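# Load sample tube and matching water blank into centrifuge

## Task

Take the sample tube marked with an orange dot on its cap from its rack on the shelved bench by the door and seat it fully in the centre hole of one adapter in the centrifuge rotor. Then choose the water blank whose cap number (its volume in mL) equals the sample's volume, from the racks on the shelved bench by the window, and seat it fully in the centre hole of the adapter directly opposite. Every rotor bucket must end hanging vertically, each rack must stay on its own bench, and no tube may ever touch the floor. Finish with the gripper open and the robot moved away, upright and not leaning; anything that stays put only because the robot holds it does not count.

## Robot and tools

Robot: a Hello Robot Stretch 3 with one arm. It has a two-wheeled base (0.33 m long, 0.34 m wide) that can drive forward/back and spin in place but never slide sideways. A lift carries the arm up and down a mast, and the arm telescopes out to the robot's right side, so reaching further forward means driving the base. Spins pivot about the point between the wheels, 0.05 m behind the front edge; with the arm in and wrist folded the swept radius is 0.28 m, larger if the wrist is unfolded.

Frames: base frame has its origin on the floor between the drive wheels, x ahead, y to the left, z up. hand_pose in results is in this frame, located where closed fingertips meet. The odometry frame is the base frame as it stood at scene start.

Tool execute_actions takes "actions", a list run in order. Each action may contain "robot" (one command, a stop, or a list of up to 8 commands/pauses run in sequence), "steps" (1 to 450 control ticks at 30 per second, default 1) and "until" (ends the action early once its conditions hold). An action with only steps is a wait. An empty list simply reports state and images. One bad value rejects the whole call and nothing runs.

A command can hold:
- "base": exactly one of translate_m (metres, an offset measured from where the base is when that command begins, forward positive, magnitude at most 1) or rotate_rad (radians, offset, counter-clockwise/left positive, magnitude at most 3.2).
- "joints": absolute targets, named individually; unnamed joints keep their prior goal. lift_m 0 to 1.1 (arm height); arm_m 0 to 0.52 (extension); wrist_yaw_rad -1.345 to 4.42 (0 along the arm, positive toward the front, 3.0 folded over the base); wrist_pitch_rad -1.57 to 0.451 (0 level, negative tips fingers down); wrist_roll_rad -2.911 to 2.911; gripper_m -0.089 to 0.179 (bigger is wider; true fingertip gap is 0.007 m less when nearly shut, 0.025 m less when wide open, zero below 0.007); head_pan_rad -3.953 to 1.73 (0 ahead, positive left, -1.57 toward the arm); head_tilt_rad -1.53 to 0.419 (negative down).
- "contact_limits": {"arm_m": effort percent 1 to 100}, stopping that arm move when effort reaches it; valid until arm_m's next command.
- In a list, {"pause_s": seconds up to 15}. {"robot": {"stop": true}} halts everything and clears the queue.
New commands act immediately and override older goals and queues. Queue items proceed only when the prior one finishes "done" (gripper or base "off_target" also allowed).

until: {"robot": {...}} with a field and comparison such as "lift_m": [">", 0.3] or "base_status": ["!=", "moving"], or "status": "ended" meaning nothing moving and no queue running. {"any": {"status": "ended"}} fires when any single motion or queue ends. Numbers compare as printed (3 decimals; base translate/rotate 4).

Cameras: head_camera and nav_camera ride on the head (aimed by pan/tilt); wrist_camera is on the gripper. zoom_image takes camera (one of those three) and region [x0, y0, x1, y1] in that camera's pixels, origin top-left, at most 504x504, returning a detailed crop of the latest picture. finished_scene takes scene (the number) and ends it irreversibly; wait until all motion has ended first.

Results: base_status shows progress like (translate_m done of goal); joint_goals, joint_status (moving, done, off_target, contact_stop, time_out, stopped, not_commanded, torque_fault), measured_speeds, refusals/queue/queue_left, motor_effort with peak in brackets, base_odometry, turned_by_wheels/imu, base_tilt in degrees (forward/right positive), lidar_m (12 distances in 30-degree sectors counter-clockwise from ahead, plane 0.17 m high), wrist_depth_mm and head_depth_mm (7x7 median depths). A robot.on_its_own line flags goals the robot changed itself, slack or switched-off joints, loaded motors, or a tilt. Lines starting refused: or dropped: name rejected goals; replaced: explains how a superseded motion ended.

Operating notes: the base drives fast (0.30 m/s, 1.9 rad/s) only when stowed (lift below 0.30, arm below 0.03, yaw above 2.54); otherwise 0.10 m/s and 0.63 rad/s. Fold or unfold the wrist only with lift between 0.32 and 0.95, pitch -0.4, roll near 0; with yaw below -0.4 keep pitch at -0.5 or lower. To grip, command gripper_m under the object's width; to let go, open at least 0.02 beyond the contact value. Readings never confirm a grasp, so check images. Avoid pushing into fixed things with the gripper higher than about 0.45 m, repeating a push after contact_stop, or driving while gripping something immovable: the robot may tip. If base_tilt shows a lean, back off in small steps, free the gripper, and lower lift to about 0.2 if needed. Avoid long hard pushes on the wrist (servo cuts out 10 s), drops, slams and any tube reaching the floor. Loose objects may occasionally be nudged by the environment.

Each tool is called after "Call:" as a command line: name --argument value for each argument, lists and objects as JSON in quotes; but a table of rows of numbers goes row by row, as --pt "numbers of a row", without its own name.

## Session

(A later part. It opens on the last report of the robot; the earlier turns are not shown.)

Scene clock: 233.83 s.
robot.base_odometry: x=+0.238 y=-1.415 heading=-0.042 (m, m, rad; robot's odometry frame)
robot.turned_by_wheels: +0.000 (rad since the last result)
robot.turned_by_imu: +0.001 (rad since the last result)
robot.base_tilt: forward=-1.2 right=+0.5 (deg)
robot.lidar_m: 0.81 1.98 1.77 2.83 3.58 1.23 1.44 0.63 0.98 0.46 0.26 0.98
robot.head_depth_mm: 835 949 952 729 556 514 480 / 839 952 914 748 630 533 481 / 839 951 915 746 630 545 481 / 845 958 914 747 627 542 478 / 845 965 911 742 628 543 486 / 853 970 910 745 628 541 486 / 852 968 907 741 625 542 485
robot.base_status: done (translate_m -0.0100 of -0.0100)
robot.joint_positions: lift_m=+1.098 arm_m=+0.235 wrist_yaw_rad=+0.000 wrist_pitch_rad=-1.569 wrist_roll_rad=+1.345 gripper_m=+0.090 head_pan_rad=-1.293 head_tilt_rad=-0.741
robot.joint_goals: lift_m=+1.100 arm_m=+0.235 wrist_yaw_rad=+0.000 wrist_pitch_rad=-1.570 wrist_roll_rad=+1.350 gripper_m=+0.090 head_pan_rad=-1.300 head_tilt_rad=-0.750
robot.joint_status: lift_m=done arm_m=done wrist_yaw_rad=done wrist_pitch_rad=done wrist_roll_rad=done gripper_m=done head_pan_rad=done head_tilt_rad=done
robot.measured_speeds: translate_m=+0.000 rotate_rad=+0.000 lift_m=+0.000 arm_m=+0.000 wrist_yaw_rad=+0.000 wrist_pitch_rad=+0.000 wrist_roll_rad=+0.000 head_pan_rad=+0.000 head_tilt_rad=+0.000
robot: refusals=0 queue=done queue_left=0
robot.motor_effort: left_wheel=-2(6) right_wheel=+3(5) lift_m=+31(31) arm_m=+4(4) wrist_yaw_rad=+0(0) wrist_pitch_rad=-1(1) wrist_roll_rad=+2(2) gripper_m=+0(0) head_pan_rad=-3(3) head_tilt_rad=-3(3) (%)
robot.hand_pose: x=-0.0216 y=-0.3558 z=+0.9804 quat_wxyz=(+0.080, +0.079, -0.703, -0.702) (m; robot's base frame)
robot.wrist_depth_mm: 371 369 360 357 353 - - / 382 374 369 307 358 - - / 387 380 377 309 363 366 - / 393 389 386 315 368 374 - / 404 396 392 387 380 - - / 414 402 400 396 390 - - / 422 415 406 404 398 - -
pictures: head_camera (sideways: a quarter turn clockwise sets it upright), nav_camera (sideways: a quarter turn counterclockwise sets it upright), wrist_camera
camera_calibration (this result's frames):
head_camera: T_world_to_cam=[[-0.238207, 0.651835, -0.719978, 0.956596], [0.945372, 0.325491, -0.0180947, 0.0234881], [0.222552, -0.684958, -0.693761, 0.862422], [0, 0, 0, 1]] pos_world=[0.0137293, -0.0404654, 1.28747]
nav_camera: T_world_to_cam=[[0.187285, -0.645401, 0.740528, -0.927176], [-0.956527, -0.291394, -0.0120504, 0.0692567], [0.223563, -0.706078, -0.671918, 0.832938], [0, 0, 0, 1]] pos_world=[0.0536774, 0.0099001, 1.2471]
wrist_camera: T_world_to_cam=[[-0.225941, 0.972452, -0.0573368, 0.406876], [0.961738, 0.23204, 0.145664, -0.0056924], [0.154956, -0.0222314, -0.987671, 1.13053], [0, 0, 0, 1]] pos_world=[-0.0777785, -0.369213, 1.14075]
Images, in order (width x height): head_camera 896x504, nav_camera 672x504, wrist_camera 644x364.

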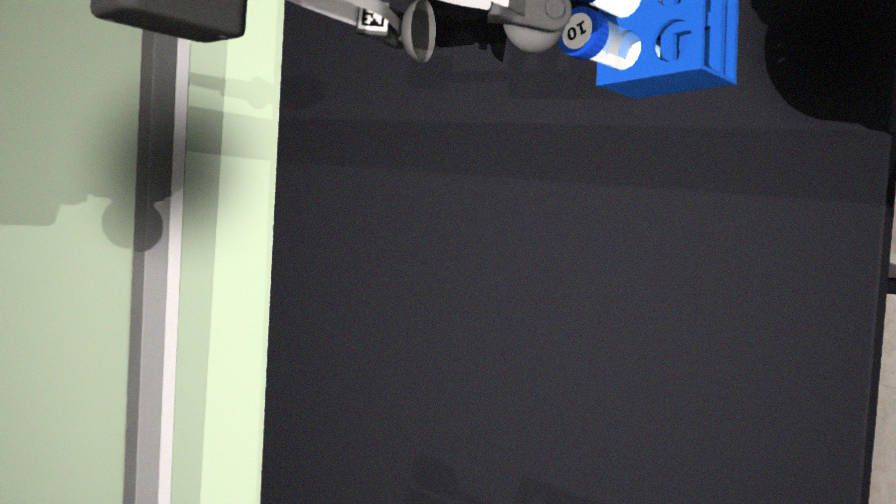

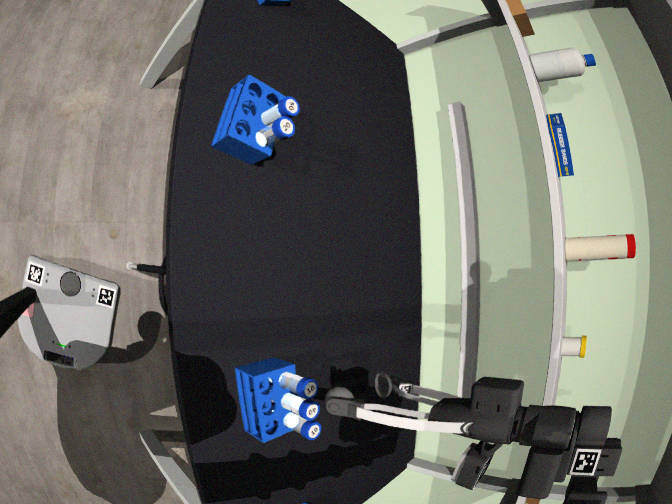

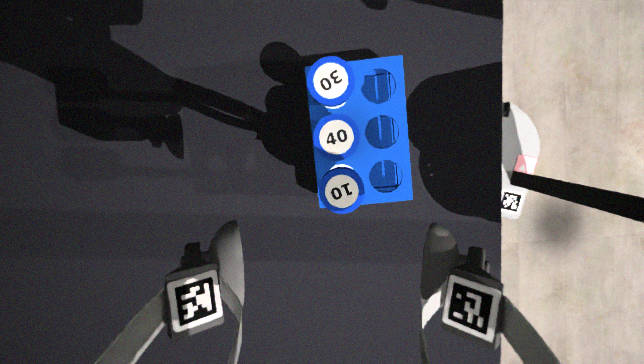

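Call:
execute_actions --actions '[{"robot":[{"joints":{"arm_m":0.233,"gripper_m":0.08}},{"joints":{"lift_m":1.0}}],"steps":450,"until":{"robot":{"status":"ended"}}}]'

Scene clock: 241.33 s.
robot.base_odometry: x=+0.238 y=-1.415 heading=-0.042 (m, m, rad; robot's odometry frame)
robot.turned_by_wheels: +0.000 (rad since the last result)
robot.turned_by_imu: +0.001 (rad since the last result)
robot.base_tilt: forward=-1.3 right=+0.7 (deg)
robot.lidar_m: 0.81 1.97 1.77 2.84 3.58 1.23 1.43 0.63 0.99 0.46 0.26 0.98
robot.head_depth_mm: 835 951 1026 - 618 512 480 / 837 949 918 748 632 533 480 / 843 953 917 748 628 544 480 / 846 961 911 746 627 544 478 / 844 962 911 743 627 544 487 / 850 968 907 742 627 541 486 / 855 970 907 743 626 542 485
robot.base_status: done (translate_m -0.0100 of -0.0100)
robot.joint_positions: lift_m=+1.001 arm_m=+0.233 wrist_yaw_rad=+0.000 wrist_pitch_rad=-1.569 wrist_roll_rad=+1.345 gripper_m=+0.080 head_pan_rad=-1.293 head_tilt_rad=-0.741
robot.joint_goals: lift_m=+1.000 arm_m=+0.233 wrist_yaw_rad=+0.000 wrist_pitch_rad=-1.570 wrist_roll_rad=+1.350 gripper_m=+0.080 head_pan_rad=-1.300 head_tilt_rad=-0.750
robot.joint_status: lift_m=done arm_m=done wrist_yaw_rad=done wrist_pitch_rad=done wrist_roll_rad=done gripper_m=done head_pan_rad=done head_tilt_rad=done
robot.measured_speeds: translate_m=+0.000 rotate_rad=+0.000 lift_m=+0.000 arm_m=+0.000 wrist_yaw_rad=+0.000 wrist_pitch_rad=+0.000 wrist_roll_rad=+0.000 head_pan_rad=+0.000 head_tilt_rad=+0.000
robot: refusals=0 queue=done queue_left=0
robot.motor_effort: left_wheel=-2(2) right_wheel=+3(3) lift_m=+11(30) arm_m=-4(5) wrist_yaw_rad=+0(0) wrist_pitch_rad=-1(1) wrist_roll_rad=+2(2) gripper_m=+0(48) head_pan_rad=-3(3) head_tilt_rad=-3(3) (%)
robot.hand_pose: x=-0.0216 y=-0.3544 z=+0.8830 quat_wxyz=(+0.080, +0.079, -0.703, -0.702) (m; robot's base frame)
robot.wrist_depth_mm: 277 273 269 151 258 259 932 / 282 278 273 210 262 264 946 / 286 284 279 157 266 269 977 / 297 289 284 219 272 273 - / 301 296 290 164 278 278 - / 304 302 295 292 290 282 - / 311 308 304 300 294 290 -
pictures: head_camera (sideways: a quarter turn clockwise sets it upright), nav_camera (sideways: a quarter turn counterclockwise sets it upright), wrist_camera
camera_calibration (this result's frames):
head_camera: T_world_to_cam=[[-0.238207, 0.651835, -0.719978, 0.956596], [0.945372, 0.325491, -0.0180947, 0.0234881], [0.222552, -0.684958, -0.69376, 0.862421], [0, 0, 0, 1]] pos_world=[0.0137293, -0.0404654, 1.28747]
nav_camera: T_world_to_cam=[[0.187284, -0.645401, 0.740528, -0.927176], [-0.956527, -0.291394, -0.0120504, 0.0692567], [0.223563, -0.706078, -0.671918, 0.832938], [0, 0, 0, 1]] pos_world=[0.0536774, 0.00990009, 1.2471]
wrist_camera: T_world_to_cam=[[-0.225941, 0.972452, -0.0573367, 0.400003], [0.961738, 0.23204, 0.145664, 0.00819758], [0.154956, -0.0222313, -0.987671, 1.0343], [0, 0, 0, 1]] pos_world=[-0.0777785, -0.367892, 1.04329]
Images, in order (width x height): head_camera 896x504, nav_camera 672x504, wrist_camera 644x364.

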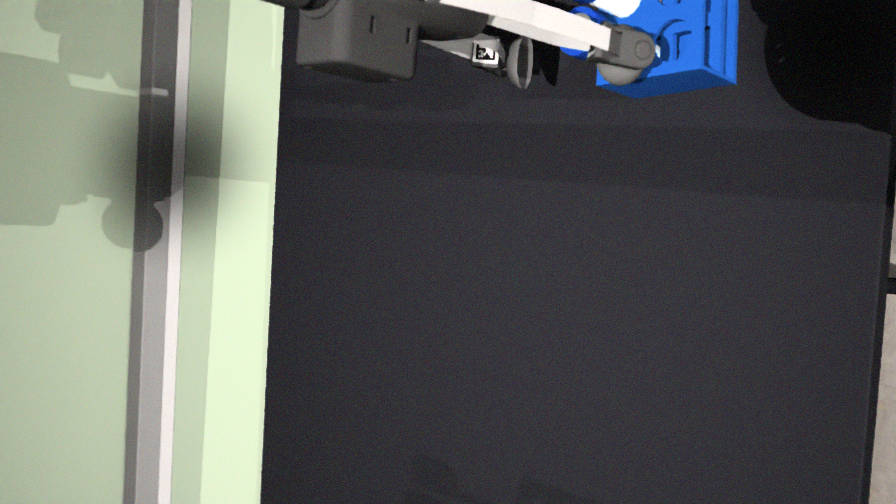

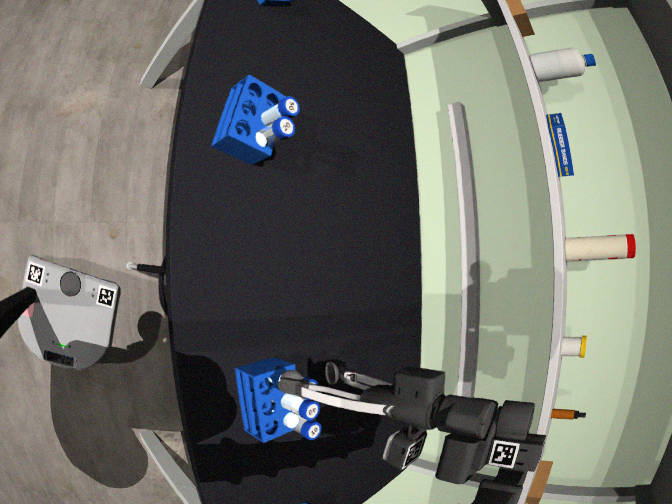

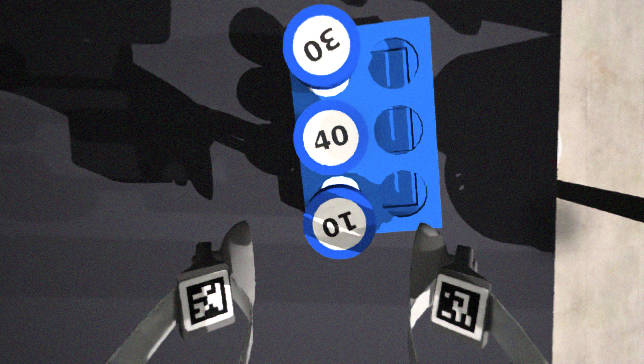

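Call:
execute_actions --actions '[{"robot":[{"base":{"translate_m":-0.003}},{"joints":{"lift_m":0.965}},{"joints":{"gripper_m":0.015}},{"pause_s":0.5},{"joints":{"lift_m":1.1}},{"joints":{"arm_m":0}}],"steps":450,"until":{"robot":{"status":"ended"}}}]'

Scene clock: 254.30 s.
robot.base_odometry: x=+0.235 y=-1.415 heading=-0.042 (m, m, rad; robot's odometry frame)
robot.turned_by_wheels: +0.000 (rad since the last result)
robot.turned_by_imu: +0.002 (rad since the last result)
robot.base_tilt: forward=-1.2 right=+0.7 (deg)
robot.lidar_m: 0.81 1.97 1.77 2.84 3.57 1.23 1.43 0.63 0.99 0.46 0.26 0.97
robot.head_depth_mm: 836 946 921 750 - - - / 839 953 919 756 - - 463 / 839 957 915 747 636 550 480 / 847 962 914 744 630 543 479 / 851 966 914 744 628 543 487 / 851 970 910 741 625 543 486 / 859 972 910 739 627 541 485
robot.base_status: done (translate_m -0.0030 of -0.0030)
robot.joint_positions: lift_m=+1.098 arm_m=+0.000 wrist_yaw_rad=+0.000 wrist_pitch_rad=-1.569 wrist_roll_rad=+1.345 gripper_m=+0.015 head_pan_rad=-1.293 head_tilt_rad=-0.741
robot.joint_goals: lift_m=+1.100 arm_m=+0.000 wrist_yaw_rad=+0.000 wrist_pitch_rad=-1.570 wrist_roll_rad=+1.350 gripper_m=+0.015 head_pan_rad=-1.300 head_tilt_rad=-0.750
robot.joint_status: lift_m=done arm_m=done wrist_yaw_rad=done wrist_pitch_rad=done wrist_roll_rad=done gripper_m=done head_pan_rad=done head_tilt_rad=done
robot.measured_speeds: translate_m=+0.000 rotate_rad=+0.000 lift_m=+0.000 arm_m=+0.000 wrist_yaw_rad=+0.000 wrist_pitch_rad=+0.000 wrist_roll_rad=+0.000 head_pan_rad=+0.000 head_tilt_rad=+0.000
robot: refusals=0 queue=done queue_left=0
robot.motor_effort: left_wheel=-2(7) right_wheel=+2(4) lift_m=+32(34) arm_m=-5(6) wrist_yaw_rad=+0(0) wrist_pitch_rad=-1(1) wrist_roll_rad=+2(2) gripper_m=-6(81) head_pan_rad=-5(4) head_tilt_rad=-3(3) (%)
robot.hand_pose: x=-0.0216 y=-0.1215 z=+0.9804 quat_wxyz=(+0.080, +0.079, -0.703, -0.702) (m; robot's base frame)
robot.wrist_depth_mm: 307 340 361 - - - - / 286 317 368 - - - - / 388 352 375 - - - - / 396 391 383 - - - - / 404 396 392 126 - - - / 412 406 400 128 - - - / 421 417 410 - - - -
pictures: head_camera (sideways: a quarter turn clockwise sets it upright), nav_camera (sideways: a quarter turn counterclockwise sets it upright), wrist_camera
camera_calibration (this result's frames):
head_camera: T_world_to_cam=[[-0.238207, 0.651835, -0.719978, 0.956596], [0.945372, 0.325491, -0.0180947, 0.0234881], [0.222552, -0.684958, -0.693761, 0.862422], [0, 0, 0, 1]] pos_world=[0.0137293, -0.0404654, 1.28747]
nav_camera: T_world_to_cam=[[0.187285, -0.645401, 0.740528, -0.927176], [-0.956527, -0.291394, -0.0120504, 0.0692567], [0.223563, -0.706078, -0.671918, 0.832938], [0, 0, 0, 1]] pos_world=[0.0536774, 0.0099001, 1.2471]
wrist_camera: T_world_to_cam=[[-0.225998, 0.972438, -0.057355, 0.179069], [0.961724, 0.232099, 0.14566, -0.0600402], [0.154957, -0.0222409, -0.987671, 1.13573], [0, 0, 0, 1]] pos_world=[-0.0777791, -0.134939, 1.14075]
Images, in order (width x height): head_camera 896x504, nav_camera 672x504, wrist_camera 644x364.

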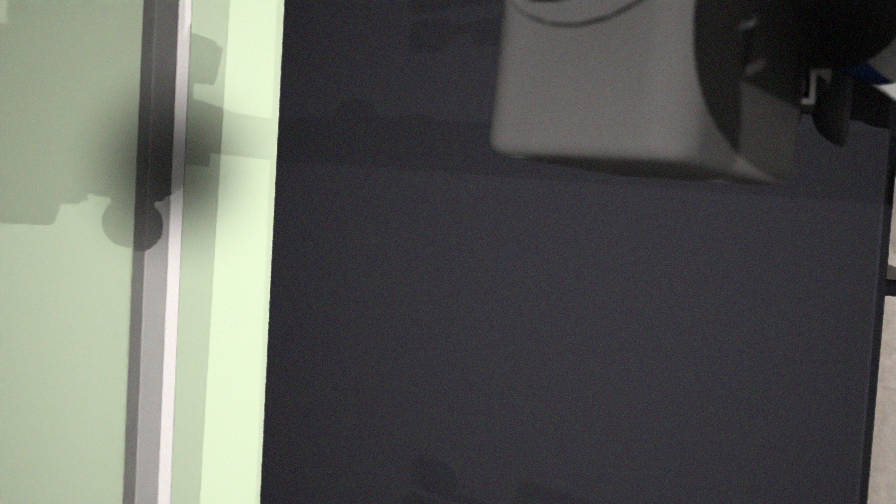

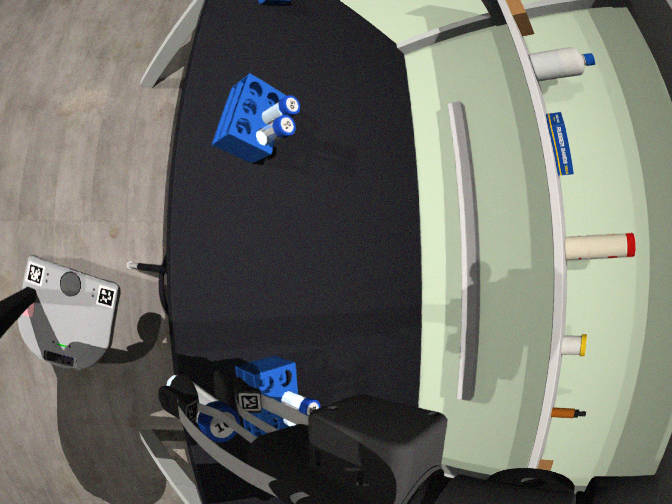

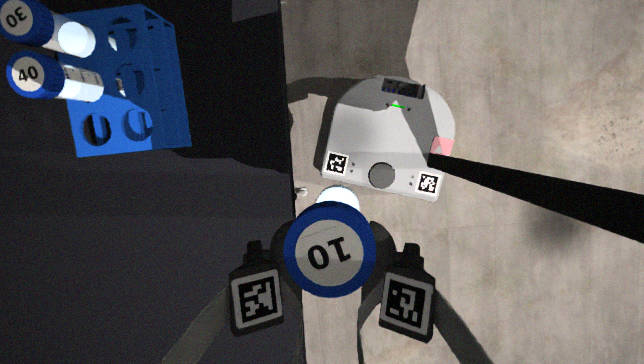

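Call:
execute_actions --actions '[{"robot":[{"joints":{"head_pan_rad":-1.57,"head_tilt_rad":-0.9},"base":{"translate_m":-0.537}},{"base":{"rotate_rad":-0.44}},{"base":{"translate_m":-0.29}},{"base":{"rotate_rad":-0.86}}],"steps":450,"until":{"robot":{"status":"ended"}}},{"steps":450,"until":{"robot":{"status":"ended"}}}]'

Scene clock: 271.53 s.
robot.base_odometry: x=-0.559 y=-1.258 heading=-1.342 (m, m, rad; robot's odometry frame)
robot.turned_by_wheels: -1.300 (rad since the last result)
robot.turned_by_imu: -1.305 (rad since the last result)
robot.base_tilt: forward=-1.2 right=+0.6 (deg)
robot.lidar_m: 0.54 0.55 0.99 2.46 2.31 3.08 1.01 0.46 0.55 0.94 0.97 1.29
robot.head_depth_mm: - - - - - 1241 1133 / - - - - - - 1135 / 853 993 - - - 1258 1135 / 869 1011 1161 - - 1264 1151 / 867 1019 1192 1521 1404 1260 1133 / 872 1018 1231 1520 1406 1260 1134 / 879 1024 1239 1509 1410 1254 1134
robot.base_status: done (rotate_rad -0.8599 of -0.8600)
robot.joint_positions: lift_m=+1.098 arm_m=+0.000 wrist_yaw_rad=+0.000 wrist_pitch_rad=-1.569 wrist_roll_rad=+1.345 gripper_m=+0.015 head_pan_rad=-1.563 head_tilt_rad=-0.889
robot.joint_goals: lift_m=+1.100 arm_m=+0.000 wrist_yaw_rad=+0.000 wrist_pitch_rad=-1.570 wrist_roll_rad=+1.350 gripper_m=+0.015 head_pan_rad=-1.570 head_tilt_rad=-0.900
robot.joint_status: lift_m=done arm_m=done wrist_yaw_rad=done wrist_pitch_rad=done wrist_roll_rad=done gripper_m=done head_pan_rad=done head_tilt_rad=done
robot.measured_speeds: translate_m=+0.000 rotate_rad=+0.000 lift_m=+0.000 arm_m=+0.000 wrist_yaw_rad=+0.000 wrist_pitch_rad=+0.000 wrist_roll_rad=+0.000 head_pan_rad=+0.000 head_tilt_rad=+0.000
robot: refusals=0 queue=done queue_left=0
robot.motor_effort: left_wheel=+2(8) right_wheel=-2(7) lift_m=+32(32) arm_m=-4(5) wrist_yaw_rad=+0(0) wrist_pitch_rad=-1(1) wrist_roll_rad=+2(2) gripper_m=-6(6) head_pan_rad=-2(22) head_tilt_rad=-4(13) (%)
robot.hand_pose: x=-0.0216 y=-0.1215 z=+0.9804 quat_wxyz=(+0.080, +0.079, -0.703, -0.702) (m; robot's base frame)
robot.wrist_depth_mm: 878 - - - - - - / 922 - - - - - - / 949 - - - - - - / - - - - - - - / - - - 126 - - - / - - - 128 - - - / - - - - - - -
pictures: head_camera (sideways: a quarter turn clockwise sets it upright), nav_camera (sideways: a quarter turn counterclockwise sets it upright), wrist_camera
camera_calibration (this result's frames):
head_camera: T_world_to_cam=[[-0.0565327, 0.790331, -0.610067, 0.812267], [0.997919, 0.0637027, -0.0099479, 0.0125587], [0.0310008, -0.60936, -0.792288, 0.991718], [0, 0, 0, 1]] pos_world=[0.00264303, -0.0384463, 1.28139]
nav_camera: T_world_to_cam=[[0.00919432, -0.773802, 0.633361, -0.786438], [-0.99961, -0.0238133, -0.0145826, 0.0728136], [0.0263664, -0.63298, -0.773719, 0.966536], [0, 0, 0, 1]] pos_world=[0.0545319, 0.00498514, 1.24699]
wrist_camera: T_world_to_cam=[[-0.225994, 0.972439, -0.0573551, 0.179067], [0.961725, 0.232095, 0.14566, -0.0600412], [0.154957, -0.0222416, -0.987671, 1.13573], [0, 0, 0, 1]] pos_world=[-0.0777792, -0.134936, 1.14075]
Images, in order (width x height): head_camera 896x504, nav_camera 672x504, wrist_camera 644x364.

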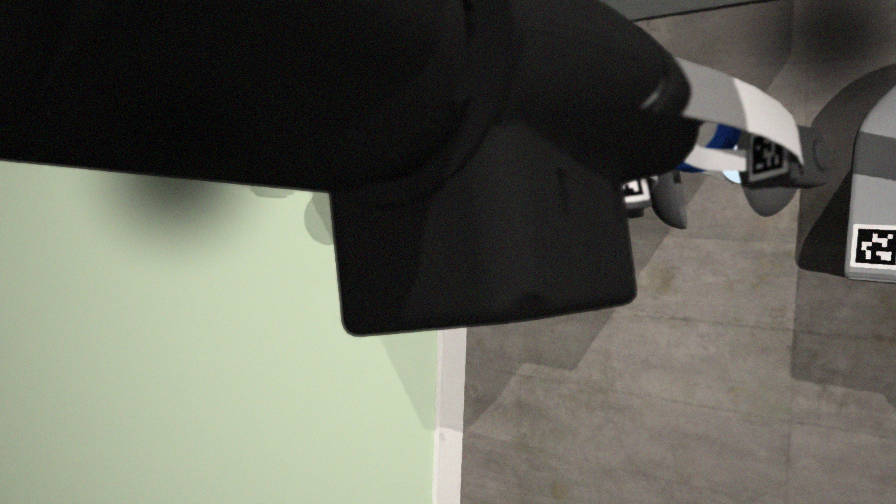

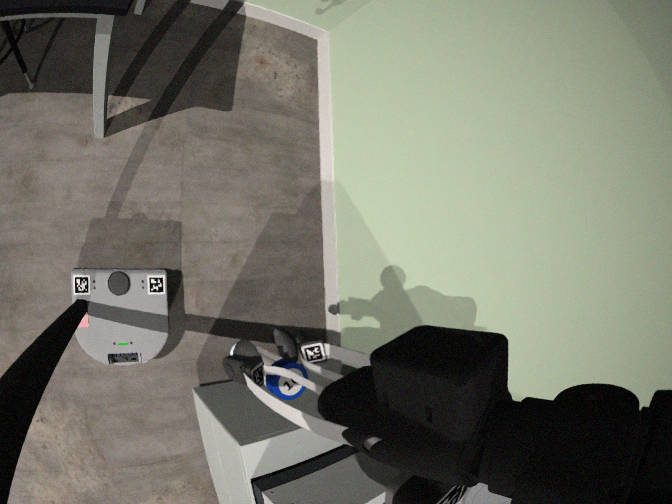

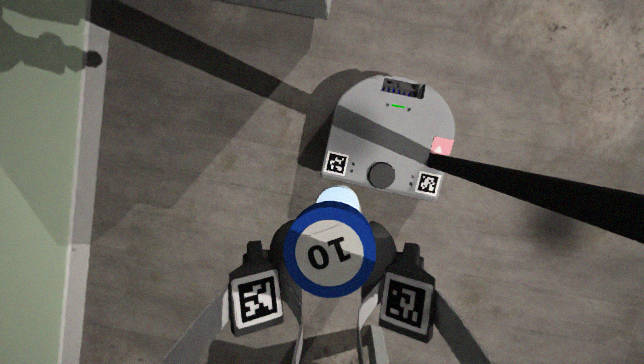

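Call:
execute_actions --actions '[{"robot":[{"base":{"translate_m":-0.45}}],"steps":450,"until":{"robot":{"status":"ended"}}}]'

Scene clock: 279.67 s.
robot.base_odometry: x=-0.661 y=-0.820 heading=-1.342 (m, m, rad; robot's odometry frame)
robot.turned_by_wheels: +0.000 (rad since the last result)
robot.turned_by_imu: +0.001 (rad since the last result)
robot.base_tilt: forward=-1.3 right=+0.6 (deg)
robot.lidar_m: 0.99 1.31 1.82 2.23 2.29 2.86 2.25 0.36 0.26 0.24 0.98 1.32
robot.head_depth_mm: - - - - - 698 1101 / - - - - - - 1120 / 867 1008 - - - 729 1138 / 877 1032 1139 - - 749 1137 / 883 1032 1202 1520 1408 1255 1134 / 886 1036 1249 1516 1407 1255 1135 / 892 1049 1263 1524 1403 1252 1133
robot.base_status: done (translate_m -0.4500 of -0.4500)
robot.joint_positions: lift_m=+1.098 arm_m=+0.000 wrist_yaw_rad=+0.000 wrist_pitch_rad=-1.569 wrist_roll_rad=+1.345 gripper_m=+0.015 head_pan_rad=-1.563 head_tilt_rad=-0.889
robot.joint_goals: lift_m=+1.100 arm_m=+0.000 wrist_yaw_rad=+0.000 wrist_pitch_rad=-1.570 wrist_roll_rad=+1.350 gripper_m=+0.015 head_pan_rad=-1.570 head_tilt_rad=-0.900
robot.joint_status: lift_m=done arm_m=done wrist_yaw_rad=done wrist_pitch_rad=done wrist_roll_rad=done gripper_m=done head_pan_rad=done head_tilt_rad=done
robot.measured_speeds: translate_m=+0.000 rotate_rad=+0.000 lift_m=+0.000 arm_m=+0.000 wrist_yaw_rad=+0.000 wrist_pitch_rad=+0.000 wrist_roll_rad=+0.000 head_pan_rad=+0.000 head_tilt_rad=+0.000
robot: refusals=0 queue=done queue_left=0
robot.motor_effort: left_wheel=+3(3) right_wheel=-2(7) lift_m=+32(32) arm_m=-4(5) wrist_yaw_rad=+0(0) wrist_pitch_rad=-1(1) wrist_roll_rad=+2(2) gripper_m=-6(6) head_pan_rad=-3(3) head_tilt_rad=-4(3) (%)
robot.hand_pose: x=-0.0216 y=-0.1215 z=+0.9804 quat_wxyz=(+0.080, +0.079, -0.703, -0.702) (m; robot's base frame)
robot.wrist_depth_mm: 326 325 371 966 - - - / 333 331 395 - - - - / 597 592 567 - - - - / 970 - 599 - - - - / - - - 126 - - - / - - - 128 - - - / - - - - - - -
pictures: head_camera (sideways: a quarter turn clockwise sets it upright), nav_camera (sideways: a quarter turn counterclockwise sets it upright), wrist_camera
camera_calibration (this result's frames):
head_camera: T_world_to_cam=[[-0.0565327, 0.790331, -0.610066, 0.812266], [0.997919, 0.0637027, -0.00994789, 0.0125587], [0.0310008, -0.60936, -0.792288, 0.991718], [0, 0, 0, 1]] pos_world=[0.00264303, -0.0384463, 1.28139]
nav_camera: T_world_to_cam=[[0.00919432, -0.773802, 0.633361, -0.786438], [-0.99961, -0.0238133, -0.0145826, 0.0728136], [0.0263664, -0.63298, -0.773719, 0.966536], [0, 0, 0, 1]] pos_world=[0.0545319, 0.00498515, 1.24699]
wrist_camera: T_world_to_cam=[[-0.225993, 0.972439, -0.0573551, 0.179067], [0.961725, 0.232095, 0.14566, -0.0600412], [0.154957, -0.0222417, -0.987671, 1.13573], [0, 0, 0, 1]] pos_world=[-0.0777792, -0.134936, 1.14075]
Images, in order (width x height): head_camera 896x504, nav_camera 672x504, wrist_camera 644x364.

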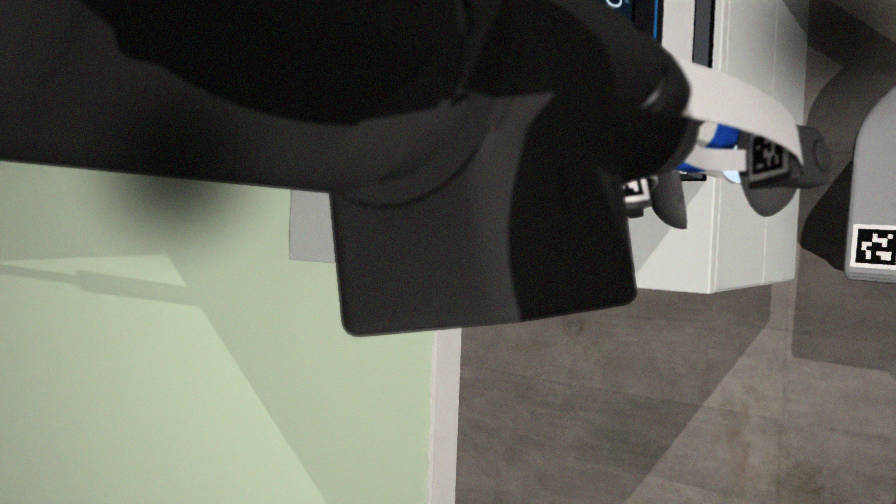

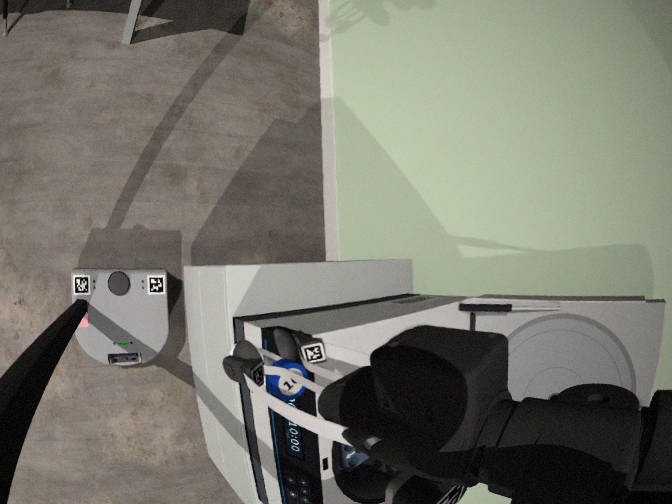

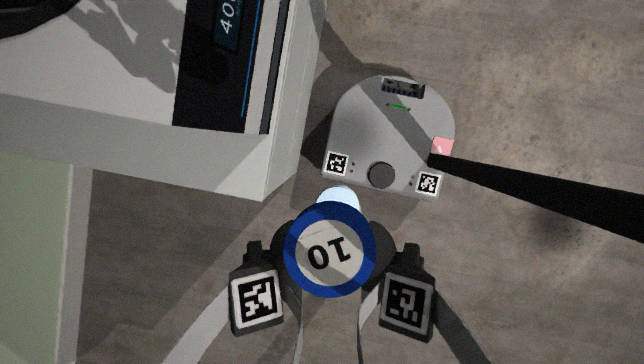

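Call:
execute_actions --actions '[{"robot":[{"base":{"translate_m":-0.31}},{"joints":{"arm_m":0.4}}],"steps":450,"until":{"robot":{"status":"ended"}}}]'

Scene clock: 290.63 s.
robot.base_odometry: x=-0.731 y=-0.518 heading=-1.342 (m, m, rad; robot's odometry frame)
robot.turned_by_wheels: +0.000 (rad since the last result)
robot.turned_by_imu: +0.002 (rad since the last result)
robot.base_tilt: forward=-1.2 right=+0.5 (deg)
robot.lidar_m: 1.30 1.57 2.01 2.21 2.27 2.63 1.94 0.37 0.26 0.25 0.26 0.35
robot.head_depth_mm: 761 816 751 599 548 711 1107 / 763 833 749 669 551 717 1119 / 765 844 771 649 556 718 1136 / 772 847 772 668 557 718 1136 / 775 835 755 667 562 730 1115 / 763 810 761 590 566 742 1109 / 894 1054 703 589 570 760 1116
robot.base_status: done (translate_m -0.3100 of -0.3100)
robot.joint_positions: lift_m=+1.098 arm_m=+0.400 wrist_yaw_rad=+0.000 wrist_pitch_rad=-1.568 wrist_roll_rad=+1.345 gripper_m=+0.015 head_pan_rad=-1.563 head_tilt_rad=-0.889
robot.joint_goals: lift_m=+1.100 arm_m=+0.400 wrist_yaw_rad=+0.000 wrist_pitch_rad=-1.570 wrist_roll_rad=+1.350 gripper_m=+0.015 head_pan_rad=-1.570 head_tilt_rad=-0.900
robot.joint_status: lift_m=done arm_m=done wrist_yaw_rad=done wrist_pitch_rad=done wrist_roll_rad=done gripper_m=done head_pan_rad=done head_tilt_rad=done
robot.measured_speeds: translate_m=+0.000 rotate_rad=+0.000 lift_m=+0.000 arm_m=+0.000 wrist_yaw_rad=+0.000 wrist_pitch_rad=+0.000 wrist_roll_rad=+0.000 head_pan_rad=+0.000 head_tilt_rad=+0.000
robot: refusals=0 queue=done queue_left=0
robot.motor_effort: left_wheel=+2(4) right_wheel=-2(8) lift_m=+32(32) arm_m=+3(4) wrist_yaw_rad=+0(0) wrist_pitch_rad=-1(1) wrist_roll_rad=+2(2) gripper_m=-6(6) head_pan_rad=-4(4) head_tilt_rad=-3(4) (%)
robot.hand_pose: x=-0.0216 y=-0.5209 z=+0.9804 quat_wxyz=(+0.080, +0.079, -0.703, -0.702) (m; robot's base frame)
robot.wrist_depth_mm: 326 324 394 406 366 307 301 / 334 383 389 378 384 311 312 / 341 414 398 388 382 339 317 / 347 384 399 377 367 358 326 / 359 394 404 126 384 361 - / 364 411 415 128 449 338 - / 369 371 440 411 411 343 -
pictures: head_camera (sideways: a quarter turn clockwise sets it upright), nav_camera (sideways: a quarter turn counterclockwise sets it upright), wrist_camera
camera_calibration (this result's frames):
head_camera: T_world_to_cam=[[-0.0564232, 0.790475, -0.609889, 0.812035], [0.997928, 0.0635653, -0.00993534, 0.0125423], [0.0309142, -0.609186, -0.792424, 0.991896], [0, 0, 0, 1]] pos_world=[0.00263762, -0.0384412, 1.28138]
nav_camera: T_world_to_cam=[[0.0090871, -0.773945, 0.633188, -0.786211], [-0.999613, -0.0236701, -0.0145862, 0.0728183], [0.0262765, -0.63281, -0.773861, 0.966721], [0, 0, 0, 1]] pos_world=[0.0545325, 0.00499067, 1.24699]
wrist_camera: T_world_to_cam=[[-0.225857, 0.972446, -0.0577646, 0.567861], [0.961758, 0.232021, 0.145562, 0.032714], [0.154954, -0.0226792, -0.987661, 1.1266], [0, 0, 0, 1]] pos_world=[-0.0777796, -0.534254, 1.14074]
Images, in order (width x height): head_camera 896x504, nav_camera 672x504, wrist_camera 644x364.

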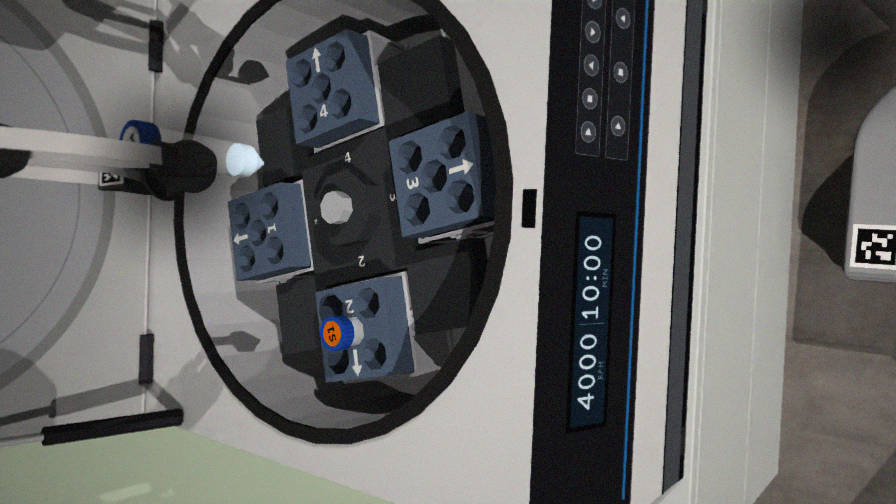

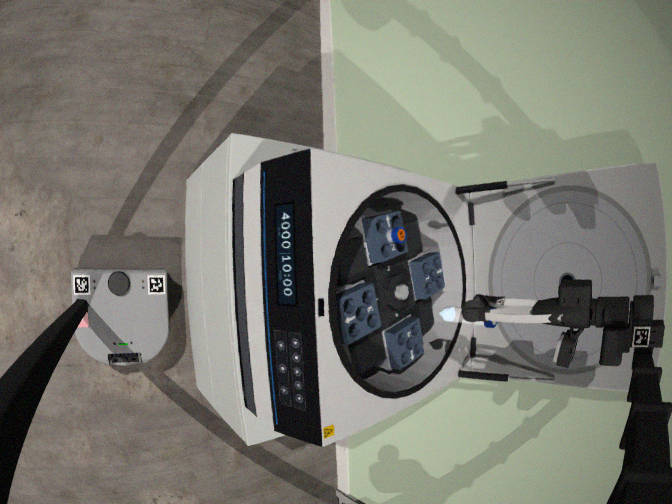

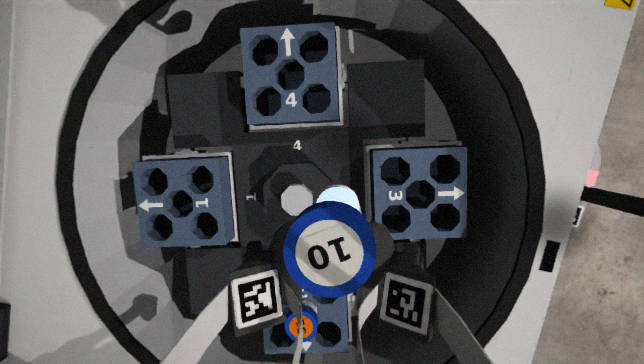

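Call:
execute_actions --actions '[{"robot":[{"base":{"translate_m":-0.093},"joints":{"arm_m":0.474}}],"steps":450,"until":{"robot":{"status":"ended"}}}]'

Scene clock: 296.37 s.
robot.base_odometry: x=-0.752 y=-0.428 heading=-1.342 (m, m, rad; robot's odometry frame)
robot.turned_by_wheels: +0.000 (rad since the last result)
robot.turned_by_imu: +0.001 (rad since the last result)
robot.base_tilt: forward=-1.2 right=+0.8 (deg)
robot.lidar_m: 1.40 1.99 2.07 2.21 2.27 2.56 1.85 0.37 0.27 0.26 0.26 0.35
robot.head_depth_mm: 818 998 718 592 550 736 1120 / 763 816 750 593 552 717 1113 / 762 835 754 682 557 717 1137 / 772 843 769 641 562 728 1133 / 780 846 770 657 565 741 1122 / 782 832 775 668 569 753 1123 / 786 812 755 589 572 768 1138
robot.base_status: done (translate_m -0.0930 of -0.0930)
robot.joint_positions: lift_m=+1.098 arm_m=+0.474 wrist_yaw_rad=+0.000 wrist_pitch_rad=-1.568 wrist_roll_rad=+1.345 gripper_m=+0.015 head_pan_rad=-1.563 head_tilt_rad=-0.889
robot.joint_goals: lift_m=+1.100 arm_m=+0.474 wrist_yaw_rad=+0.000 wrist_pitch_rad=-1.570 wrist_roll_rad=+1.350 gripper_m=+0.015 head_pan_rad=-1.570 head_tilt_rad=-0.900
robot.joint_status: lift_m=done arm_m=done wrist_yaw_rad=done wrist_pitch_rad=done wrist_roll_rad=done gripper_m=done head_pan_rad=done head_tilt_rad=done
robot.measured_speeds: translate_m=+0.000 rotate_rad=+0.000 lift_m=+0.000 arm_m=+0.000 wrist_yaw_rad=+0.000 wrist_pitch_rad=+0.000 wrist_roll_rad=+0.000 head_pan_rad=+0.000 head_tilt_rad=+0.000
robot: refusals=0 queue=done queue_left=0
robot.motor_effort: left_wheel=+2(3) right_wheel=-2(8) lift_m=+32(32) arm_m=+4(4) wrist_yaw_rad=+0(1) wrist_pitch_rad=-1(1) wrist_roll_rad=+2(2) gripper_m=-6(6) head_pan_rad=-4(3) head_tilt_rad=-3(4) (%)
robot.hand_pose: x=-0.0216 y=-0.5949 z=+0.9804 quat_wxyz=(+0.080, +0.079, -0.703, -0.702) (m; robot's base frame)
robot.wrist_depth_mm: 283 323 317 317 549 549 - / 293 329 323 320 313 312 311 / 303 336 368 448 489 316 313 / 316 340 402 395 388 385 315 / 324 353 406 126 393 395 325 / 331 366 394 128 379 383 332 / 346 370 428 414 414 402 339
pictures: head_camera (sideways: a quarter turn clockwise sets it upright), nav_camera (sideways: a quarter turn counterclockwise sets it upright), wrist_camera
camera_calibration (this result's frames):
head_camera: T_world_to_cam=[[-0.0564225, 0.790476, -0.609889, 0.812035], [0.997928, 0.0635645, -0.00993534, 0.0125423], [0.0309136, -0.609186, -0.792424, 0.991897], [0, 0, 0, 1]] pos_world=[0.00263758, -0.0384412, 1.28138]
nav_camera: T_world_to_cam=[[0.00908646, -0.773945, 0.633188, -0.786211], [-0.999613, -0.0236693, -0.0145862, 0.0728183], [0.026276, -0.63281, -0.773861, 0.966721], [0, 0, 0, 1]] pos_world=[0.0545325, 0.00499063, 1.24699]
wrist_camera: T_world_to_cam=[[-0.225857, 0.972446, -0.057777, 0.639837], [0.961758, 0.232023, 0.145559, 0.0498882], [0.154954, -0.0226918, -0.987661, 1.12492], [0, 0, 0, 1]] pos_world=[-0.0777796, -0.608255, 1.14074]
Images, in order (width x height): head_camera 896x504, nav_camera 672x504, wrist_camera 644x364.

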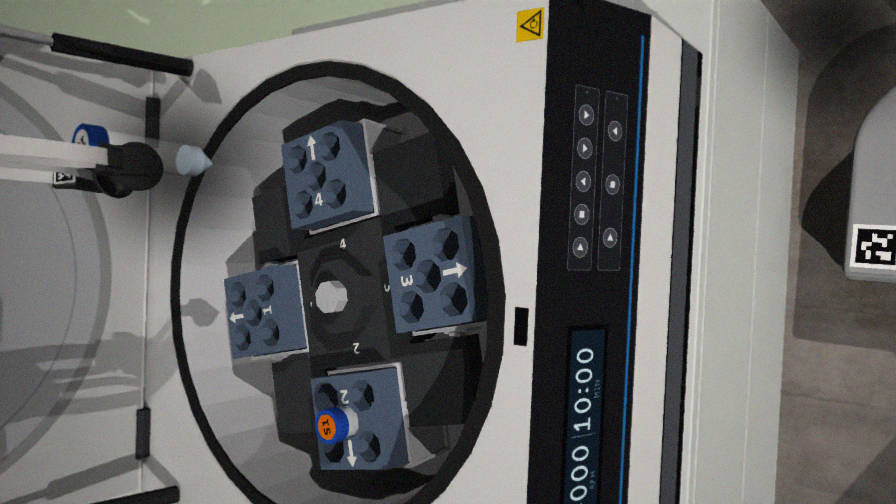

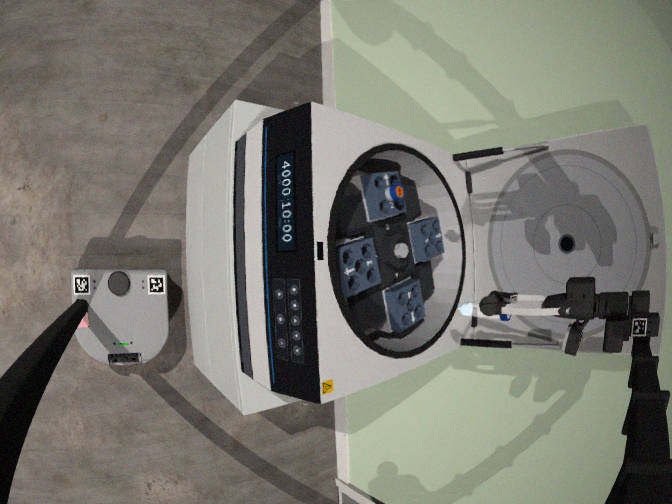

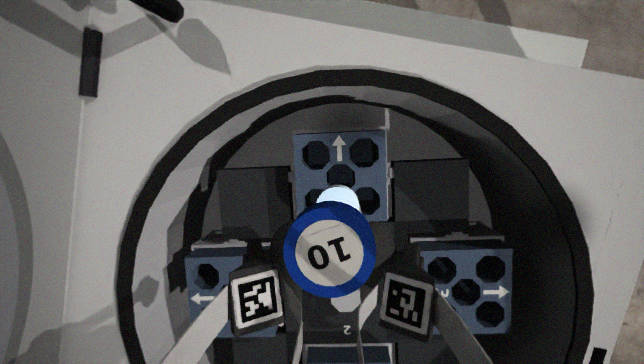

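Call:
execute_actions --actions '[{"robot":[{"joints":{"arm_m":0.471}},{"joints":{"lift_m":1.02}}],"steps":450,"until":{"robot":{"status":"ended"}}}]'

Call:
zoom_image --camera "wrist_camera" --region '[240,100,440,260]'

Scene clock: 300.87 s.
robot.base_odometry: x=-0.752 y=-0.428 heading=-1.342 (m, m, rad; robot's odometry frame)
robot.turned_by_wheels: +0.000 (rad since the last result)
robot.turned_by_imu: +0.001 (rad since the last result)
robot.base_tilt: forward=-1.3 right=+0.6 (deg)
robot.lidar_m: 1.40 1.99 2.07 2.22 2.29 2.56 1.85 0.37 0.27 0.25 0.26 0.35
robot.head_depth_mm: 835 1004 719 590 550 736 1123 / 783 812 750 592 554 717 1119 / 788 834 744 682 556 717 1130 / 775 849 769 641 561 728 1140 / 781 846 770 659 564 739 1119 / 779 836 774 668 568 754 1121 / 786 811 757 590 572 768 1138
robot.base_status: done (translate_m -0.0930 of -0.0930)
robot.joint_positions: lift_m=+1.021 arm_m=+0.471 wrist_yaw_rad=+0.000 wrist_pitch_rad=-1.568 wrist_roll_rad=+1.345 gripper_m=+0.015 head_pan_rad=-1.563 head_tilt_rad=-0.889
robot.joint_goals: lift_m=+1.020 arm_m=+0.471 wrist_yaw_rad=+0.000 wrist_pitch_rad=-1.570 wrist_roll_rad=+1.350 gripper_m=+0.015 head_pan_rad=-1.570 head_tilt_rad=-0.900
robot.joint_status: lift_m=done arm_m=done wrist_yaw_rad=done wrist_pitch_rad=done wrist_roll_rad=done gripper_m=done head_pan_rad=done head_tilt_rad=done
robot.measured_speeds: translate_m=+0.000 rotate_rad=+0.000 lift_m=+0.000 arm_m=+0.000 wrist_yaw_rad=+0.000 wrist_pitch_rad=+0.000 wrist_roll_rad=+0.000 head_pan_rad=+0.000 head_tilt_rad=+0.000
robot: refusals=0 queue=done queue_left=0
robot.motor_effort: left_wheel=+2(2) right_wheel=-2(2) lift_m=+12(32) arm_m=-4(5) wrist_yaw_rad=+1(0) wrist_pitch_rad=-1(1) wrist_roll_rad=+2(2) gripper_m=-5(6) head_pan_rad=-3(3) head_tilt_rad=-3(4) (%)
robot.hand_pose: x=-0.0216 y=-0.5926 z=+0.9030 quat_wxyz=(+0.080, +0.079, -0.703, -0.702) (m; robot's base frame)
robot.wrist_depth_mm: 250 246 243 241 238 237 472 / 256 252 247 277 245 237 236 / 261 256 379 370 417 276 240 / 266 293 324 292 312 315 243 / 272 348 328 126 317 336 273 / 279 332 320 128 314 301 298 / 283 327 322 316 335 301 302
pictures: head_camera (sideways: a quarter turn clockwise sets it upright), nav_camera (sideways: a quarter turn counterclockwise sets it upright), wrist_camera
camera_calibration (this result's frames):
head_camera: T_world_to_cam=[[-0.0564224, 0.790476, -0.609889, 0.812035], [0.997928, 0.0635644, -0.00993534, 0.0125423], [0.0309136, -0.609186, -0.792424, 0.991896], [0, 0, 0, 1]] pos_world=[0.00263758, -0.0384412, 1.28138]
nav_camera: T_world_to_cam=[[0.00908637, -0.773945, 0.633188, -0.786211], [-0.999613, -0.0236692, -0.0145862, 0.0728183], [0.0262759, -0.63281, -0.773861, 0.966721], [0, 0, 0, 1]] pos_world=[0.0545325, 0.00499062, 1.24699]
wrist_camera: T_world_to_cam=[[-0.225856, 0.972446, -0.057777, 0.633101], [0.961758, 0.232022, 0.145559, 0.0606257], [0.154954, -0.0226919, -0.987661, 1.04845], [0, 0, 0, 1]] pos_world=[-0.0777796, -0.605932, 1.06327]
Images, in order (width x height): head_camera 896x504, nav_camera 672x504, wrist_camera 644x364.

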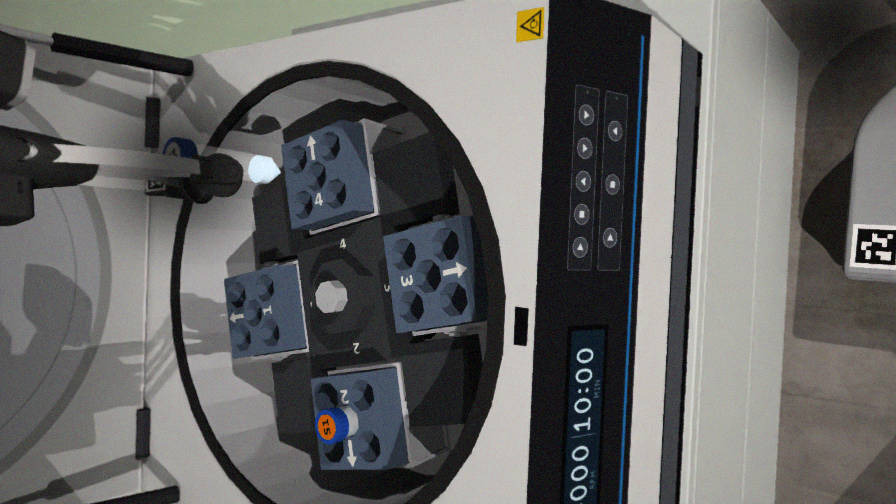

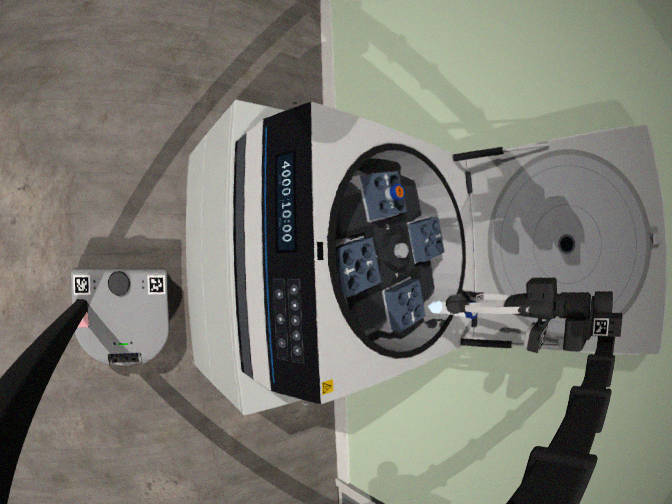

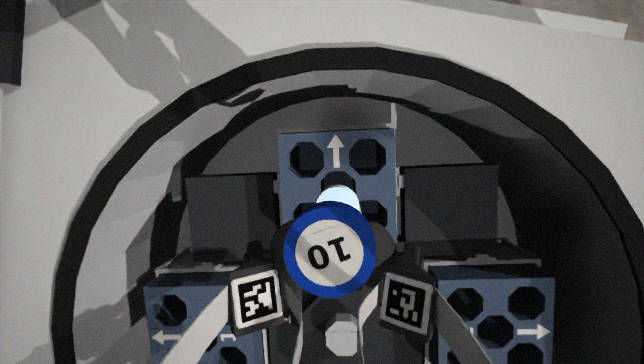

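Region (240, 100, 440, 260) of wrist_camera's 644x364 image, scaled by 2.520; it fills the top 403 rows of this view, and the rest is white.

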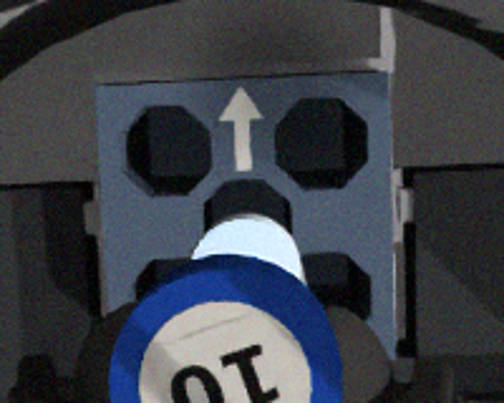

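Hole ≈(338,187). Aligned.

Call:
execute_actions --actions '[{"robot":[{"joints":{"lift_m":0.975}}],"steps":450,"until":{"robot":{"status":"ended"}}}]'

Scene clock: 304.03 s.
robot.base_odometry: x=-0.752 y=-0.428 heading=-1.342 (m, m, rad; robot's odometry frame)
robot.turned_by_wheels: +0.000 (rad since the last result)
robot.turned_by_imu: +0.001 (rad since the last result)
robot.base_tilt: forward=-1.3 right=+0.7 (deg)
robot.lidar_m: 1.39 1.99 2.07 2.21 2.28 2.55 1.85 0.37 0.27 0.26 0.26 0.35
robot.head_depth_mm: 836 998 718 592 551 737 1113 / 799 816 752 592 552 717 1115 / - 839 734 683 556 717 1141 / 777 851 768 641 560 729 1137 / 780 845 771 657 564 740 1120 / 782 837 774 668 568 754 1123 / 786 809 756 590 572 766 1132
robot.base_status: done (translate_m -0.0930 of -0.0930)
robot.joint_positions: lift_m=+0.976 arm_m=+0.471 wrist_yaw_rad=+0.000 wrist_pitch_rad=-1.568 wrist_roll_rad=+1.345 gripper_m=+0.015 head_pan_rad=-1.563 head_tilt_rad=-0.889
robot.joint_goals: lift_m=+0.975 arm_m=+0.471 wrist_yaw_rad=+0.000 wrist_pitch_rad=-1.570 wrist_roll_rad=+1.350 gripper_m=+0.015 head_pan_rad=-1.570 head_tilt_rad=-0.900
robot.joint_status: lift_m=done arm_m=done wrist_yaw_rad=done wrist_pitch_rad=done wrist_roll_rad=done gripper_m=done head_pan_rad=done head_tilt_rad=done
robot.measured_speeds: translate_m=+0.000 rotate_rad=+0.000 lift_m=+0.000 arm_m=+0.000 wrist_yaw_rad=+0.000 wrist_pitch_rad=+0.000 wrist_roll_rad=+0.000 head_pan_rad=+0.000 head_tilt_rad=+0.000
robot: refusals=0 queue=done queue_left=0
robot.motor_effort: left_wheel=+2(2) right_wheel=-2(2) lift_m=+11(11) arm_m=-6(6) wrist_yaw_rad=+0(0) wrist_pitch_rad=-1(1) wrist_roll_rad=+2(2) gripper_m=-6(5) head_pan_rad=-2(3) head_tilt_rad=-4(3) (%)
robot.hand_pose: x=-0.0216 y=-0.5926 z=+0.8580 quat_wxyz=(+0.080, +0.079, -0.703, -0.702) (m; robot's base frame)
robot.wrist_depth_mm: 206 204 201 197 195 193 191 / 209 207 208 276 244 193 194 / 214 215 349 272 374 278 195 / 217 280 279 247 270 268 233 / 233 314 282 126 273 272 274 / 258 307 287 128 276 274 276 / 269 273 283 269 288 257 266
pictures: head_camera (sideways: a quarter turn clockwise sets it upright), nav_camera (sideways: a quarter turn counterclockwise sets it upright), wrist_camera
camera_calibration (this result's frames):
head_camera: T_world_to_cam=[[-0.0564224, 0.790476, -0.609889, 0.812035], [0.997928, 0.0635644, -0.00993534, 0.0125423], [0.0309136, -0.609186, -0.792424, 0.991897], [0, 0, 0, 1]] pos_world=[0.00263758, -0.0384412, 1.28138]
nav_camera: T_world_to_cam=[[0.00908637, -0.773945, 0.633188, -0.786211], [-0.999613, -0.0236692, -0.0145862, 0.0728183], [0.0262759, -0.63281, -0.773861, 0.966721], [0, 0, 0, 1]] pos_world=[0.0545325, 0.00499063, 1.24699]
wrist_camera: T_world_to_cam=[[-0.225857, 0.972446, -0.057777, 0.630501], [0.961758, 0.232023, 0.145559, 0.0671751], [0.154954, -0.0226918, -0.987661, 1.00402], [0, 0, 0, 1]] pos_world=[-0.0777796, -0.605931, 1.01828]
Images, in order (width x height): head_camera 896x504, nav_camera 672x504, wrist_camera 644x364.

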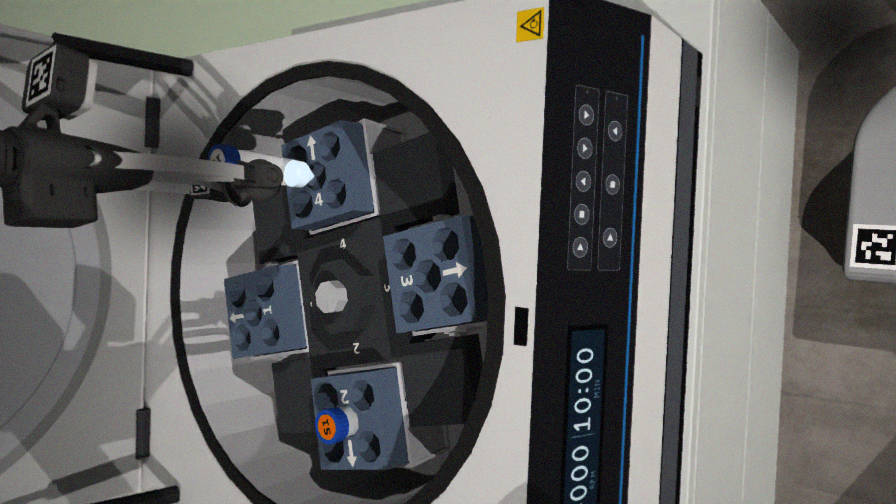

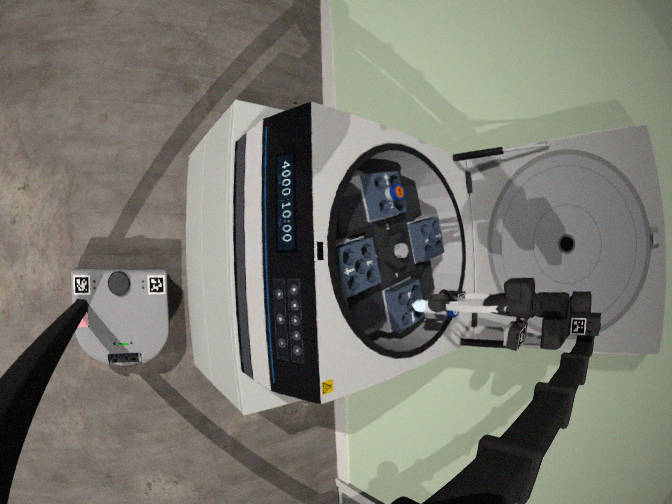

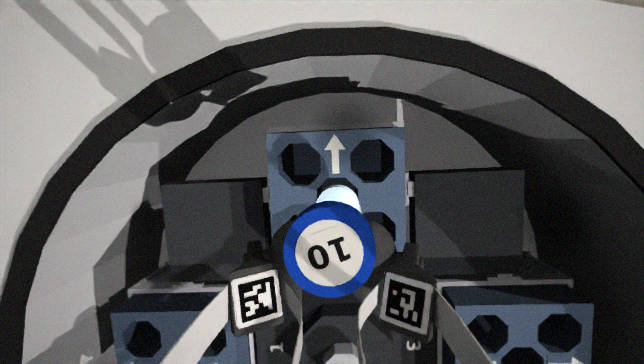

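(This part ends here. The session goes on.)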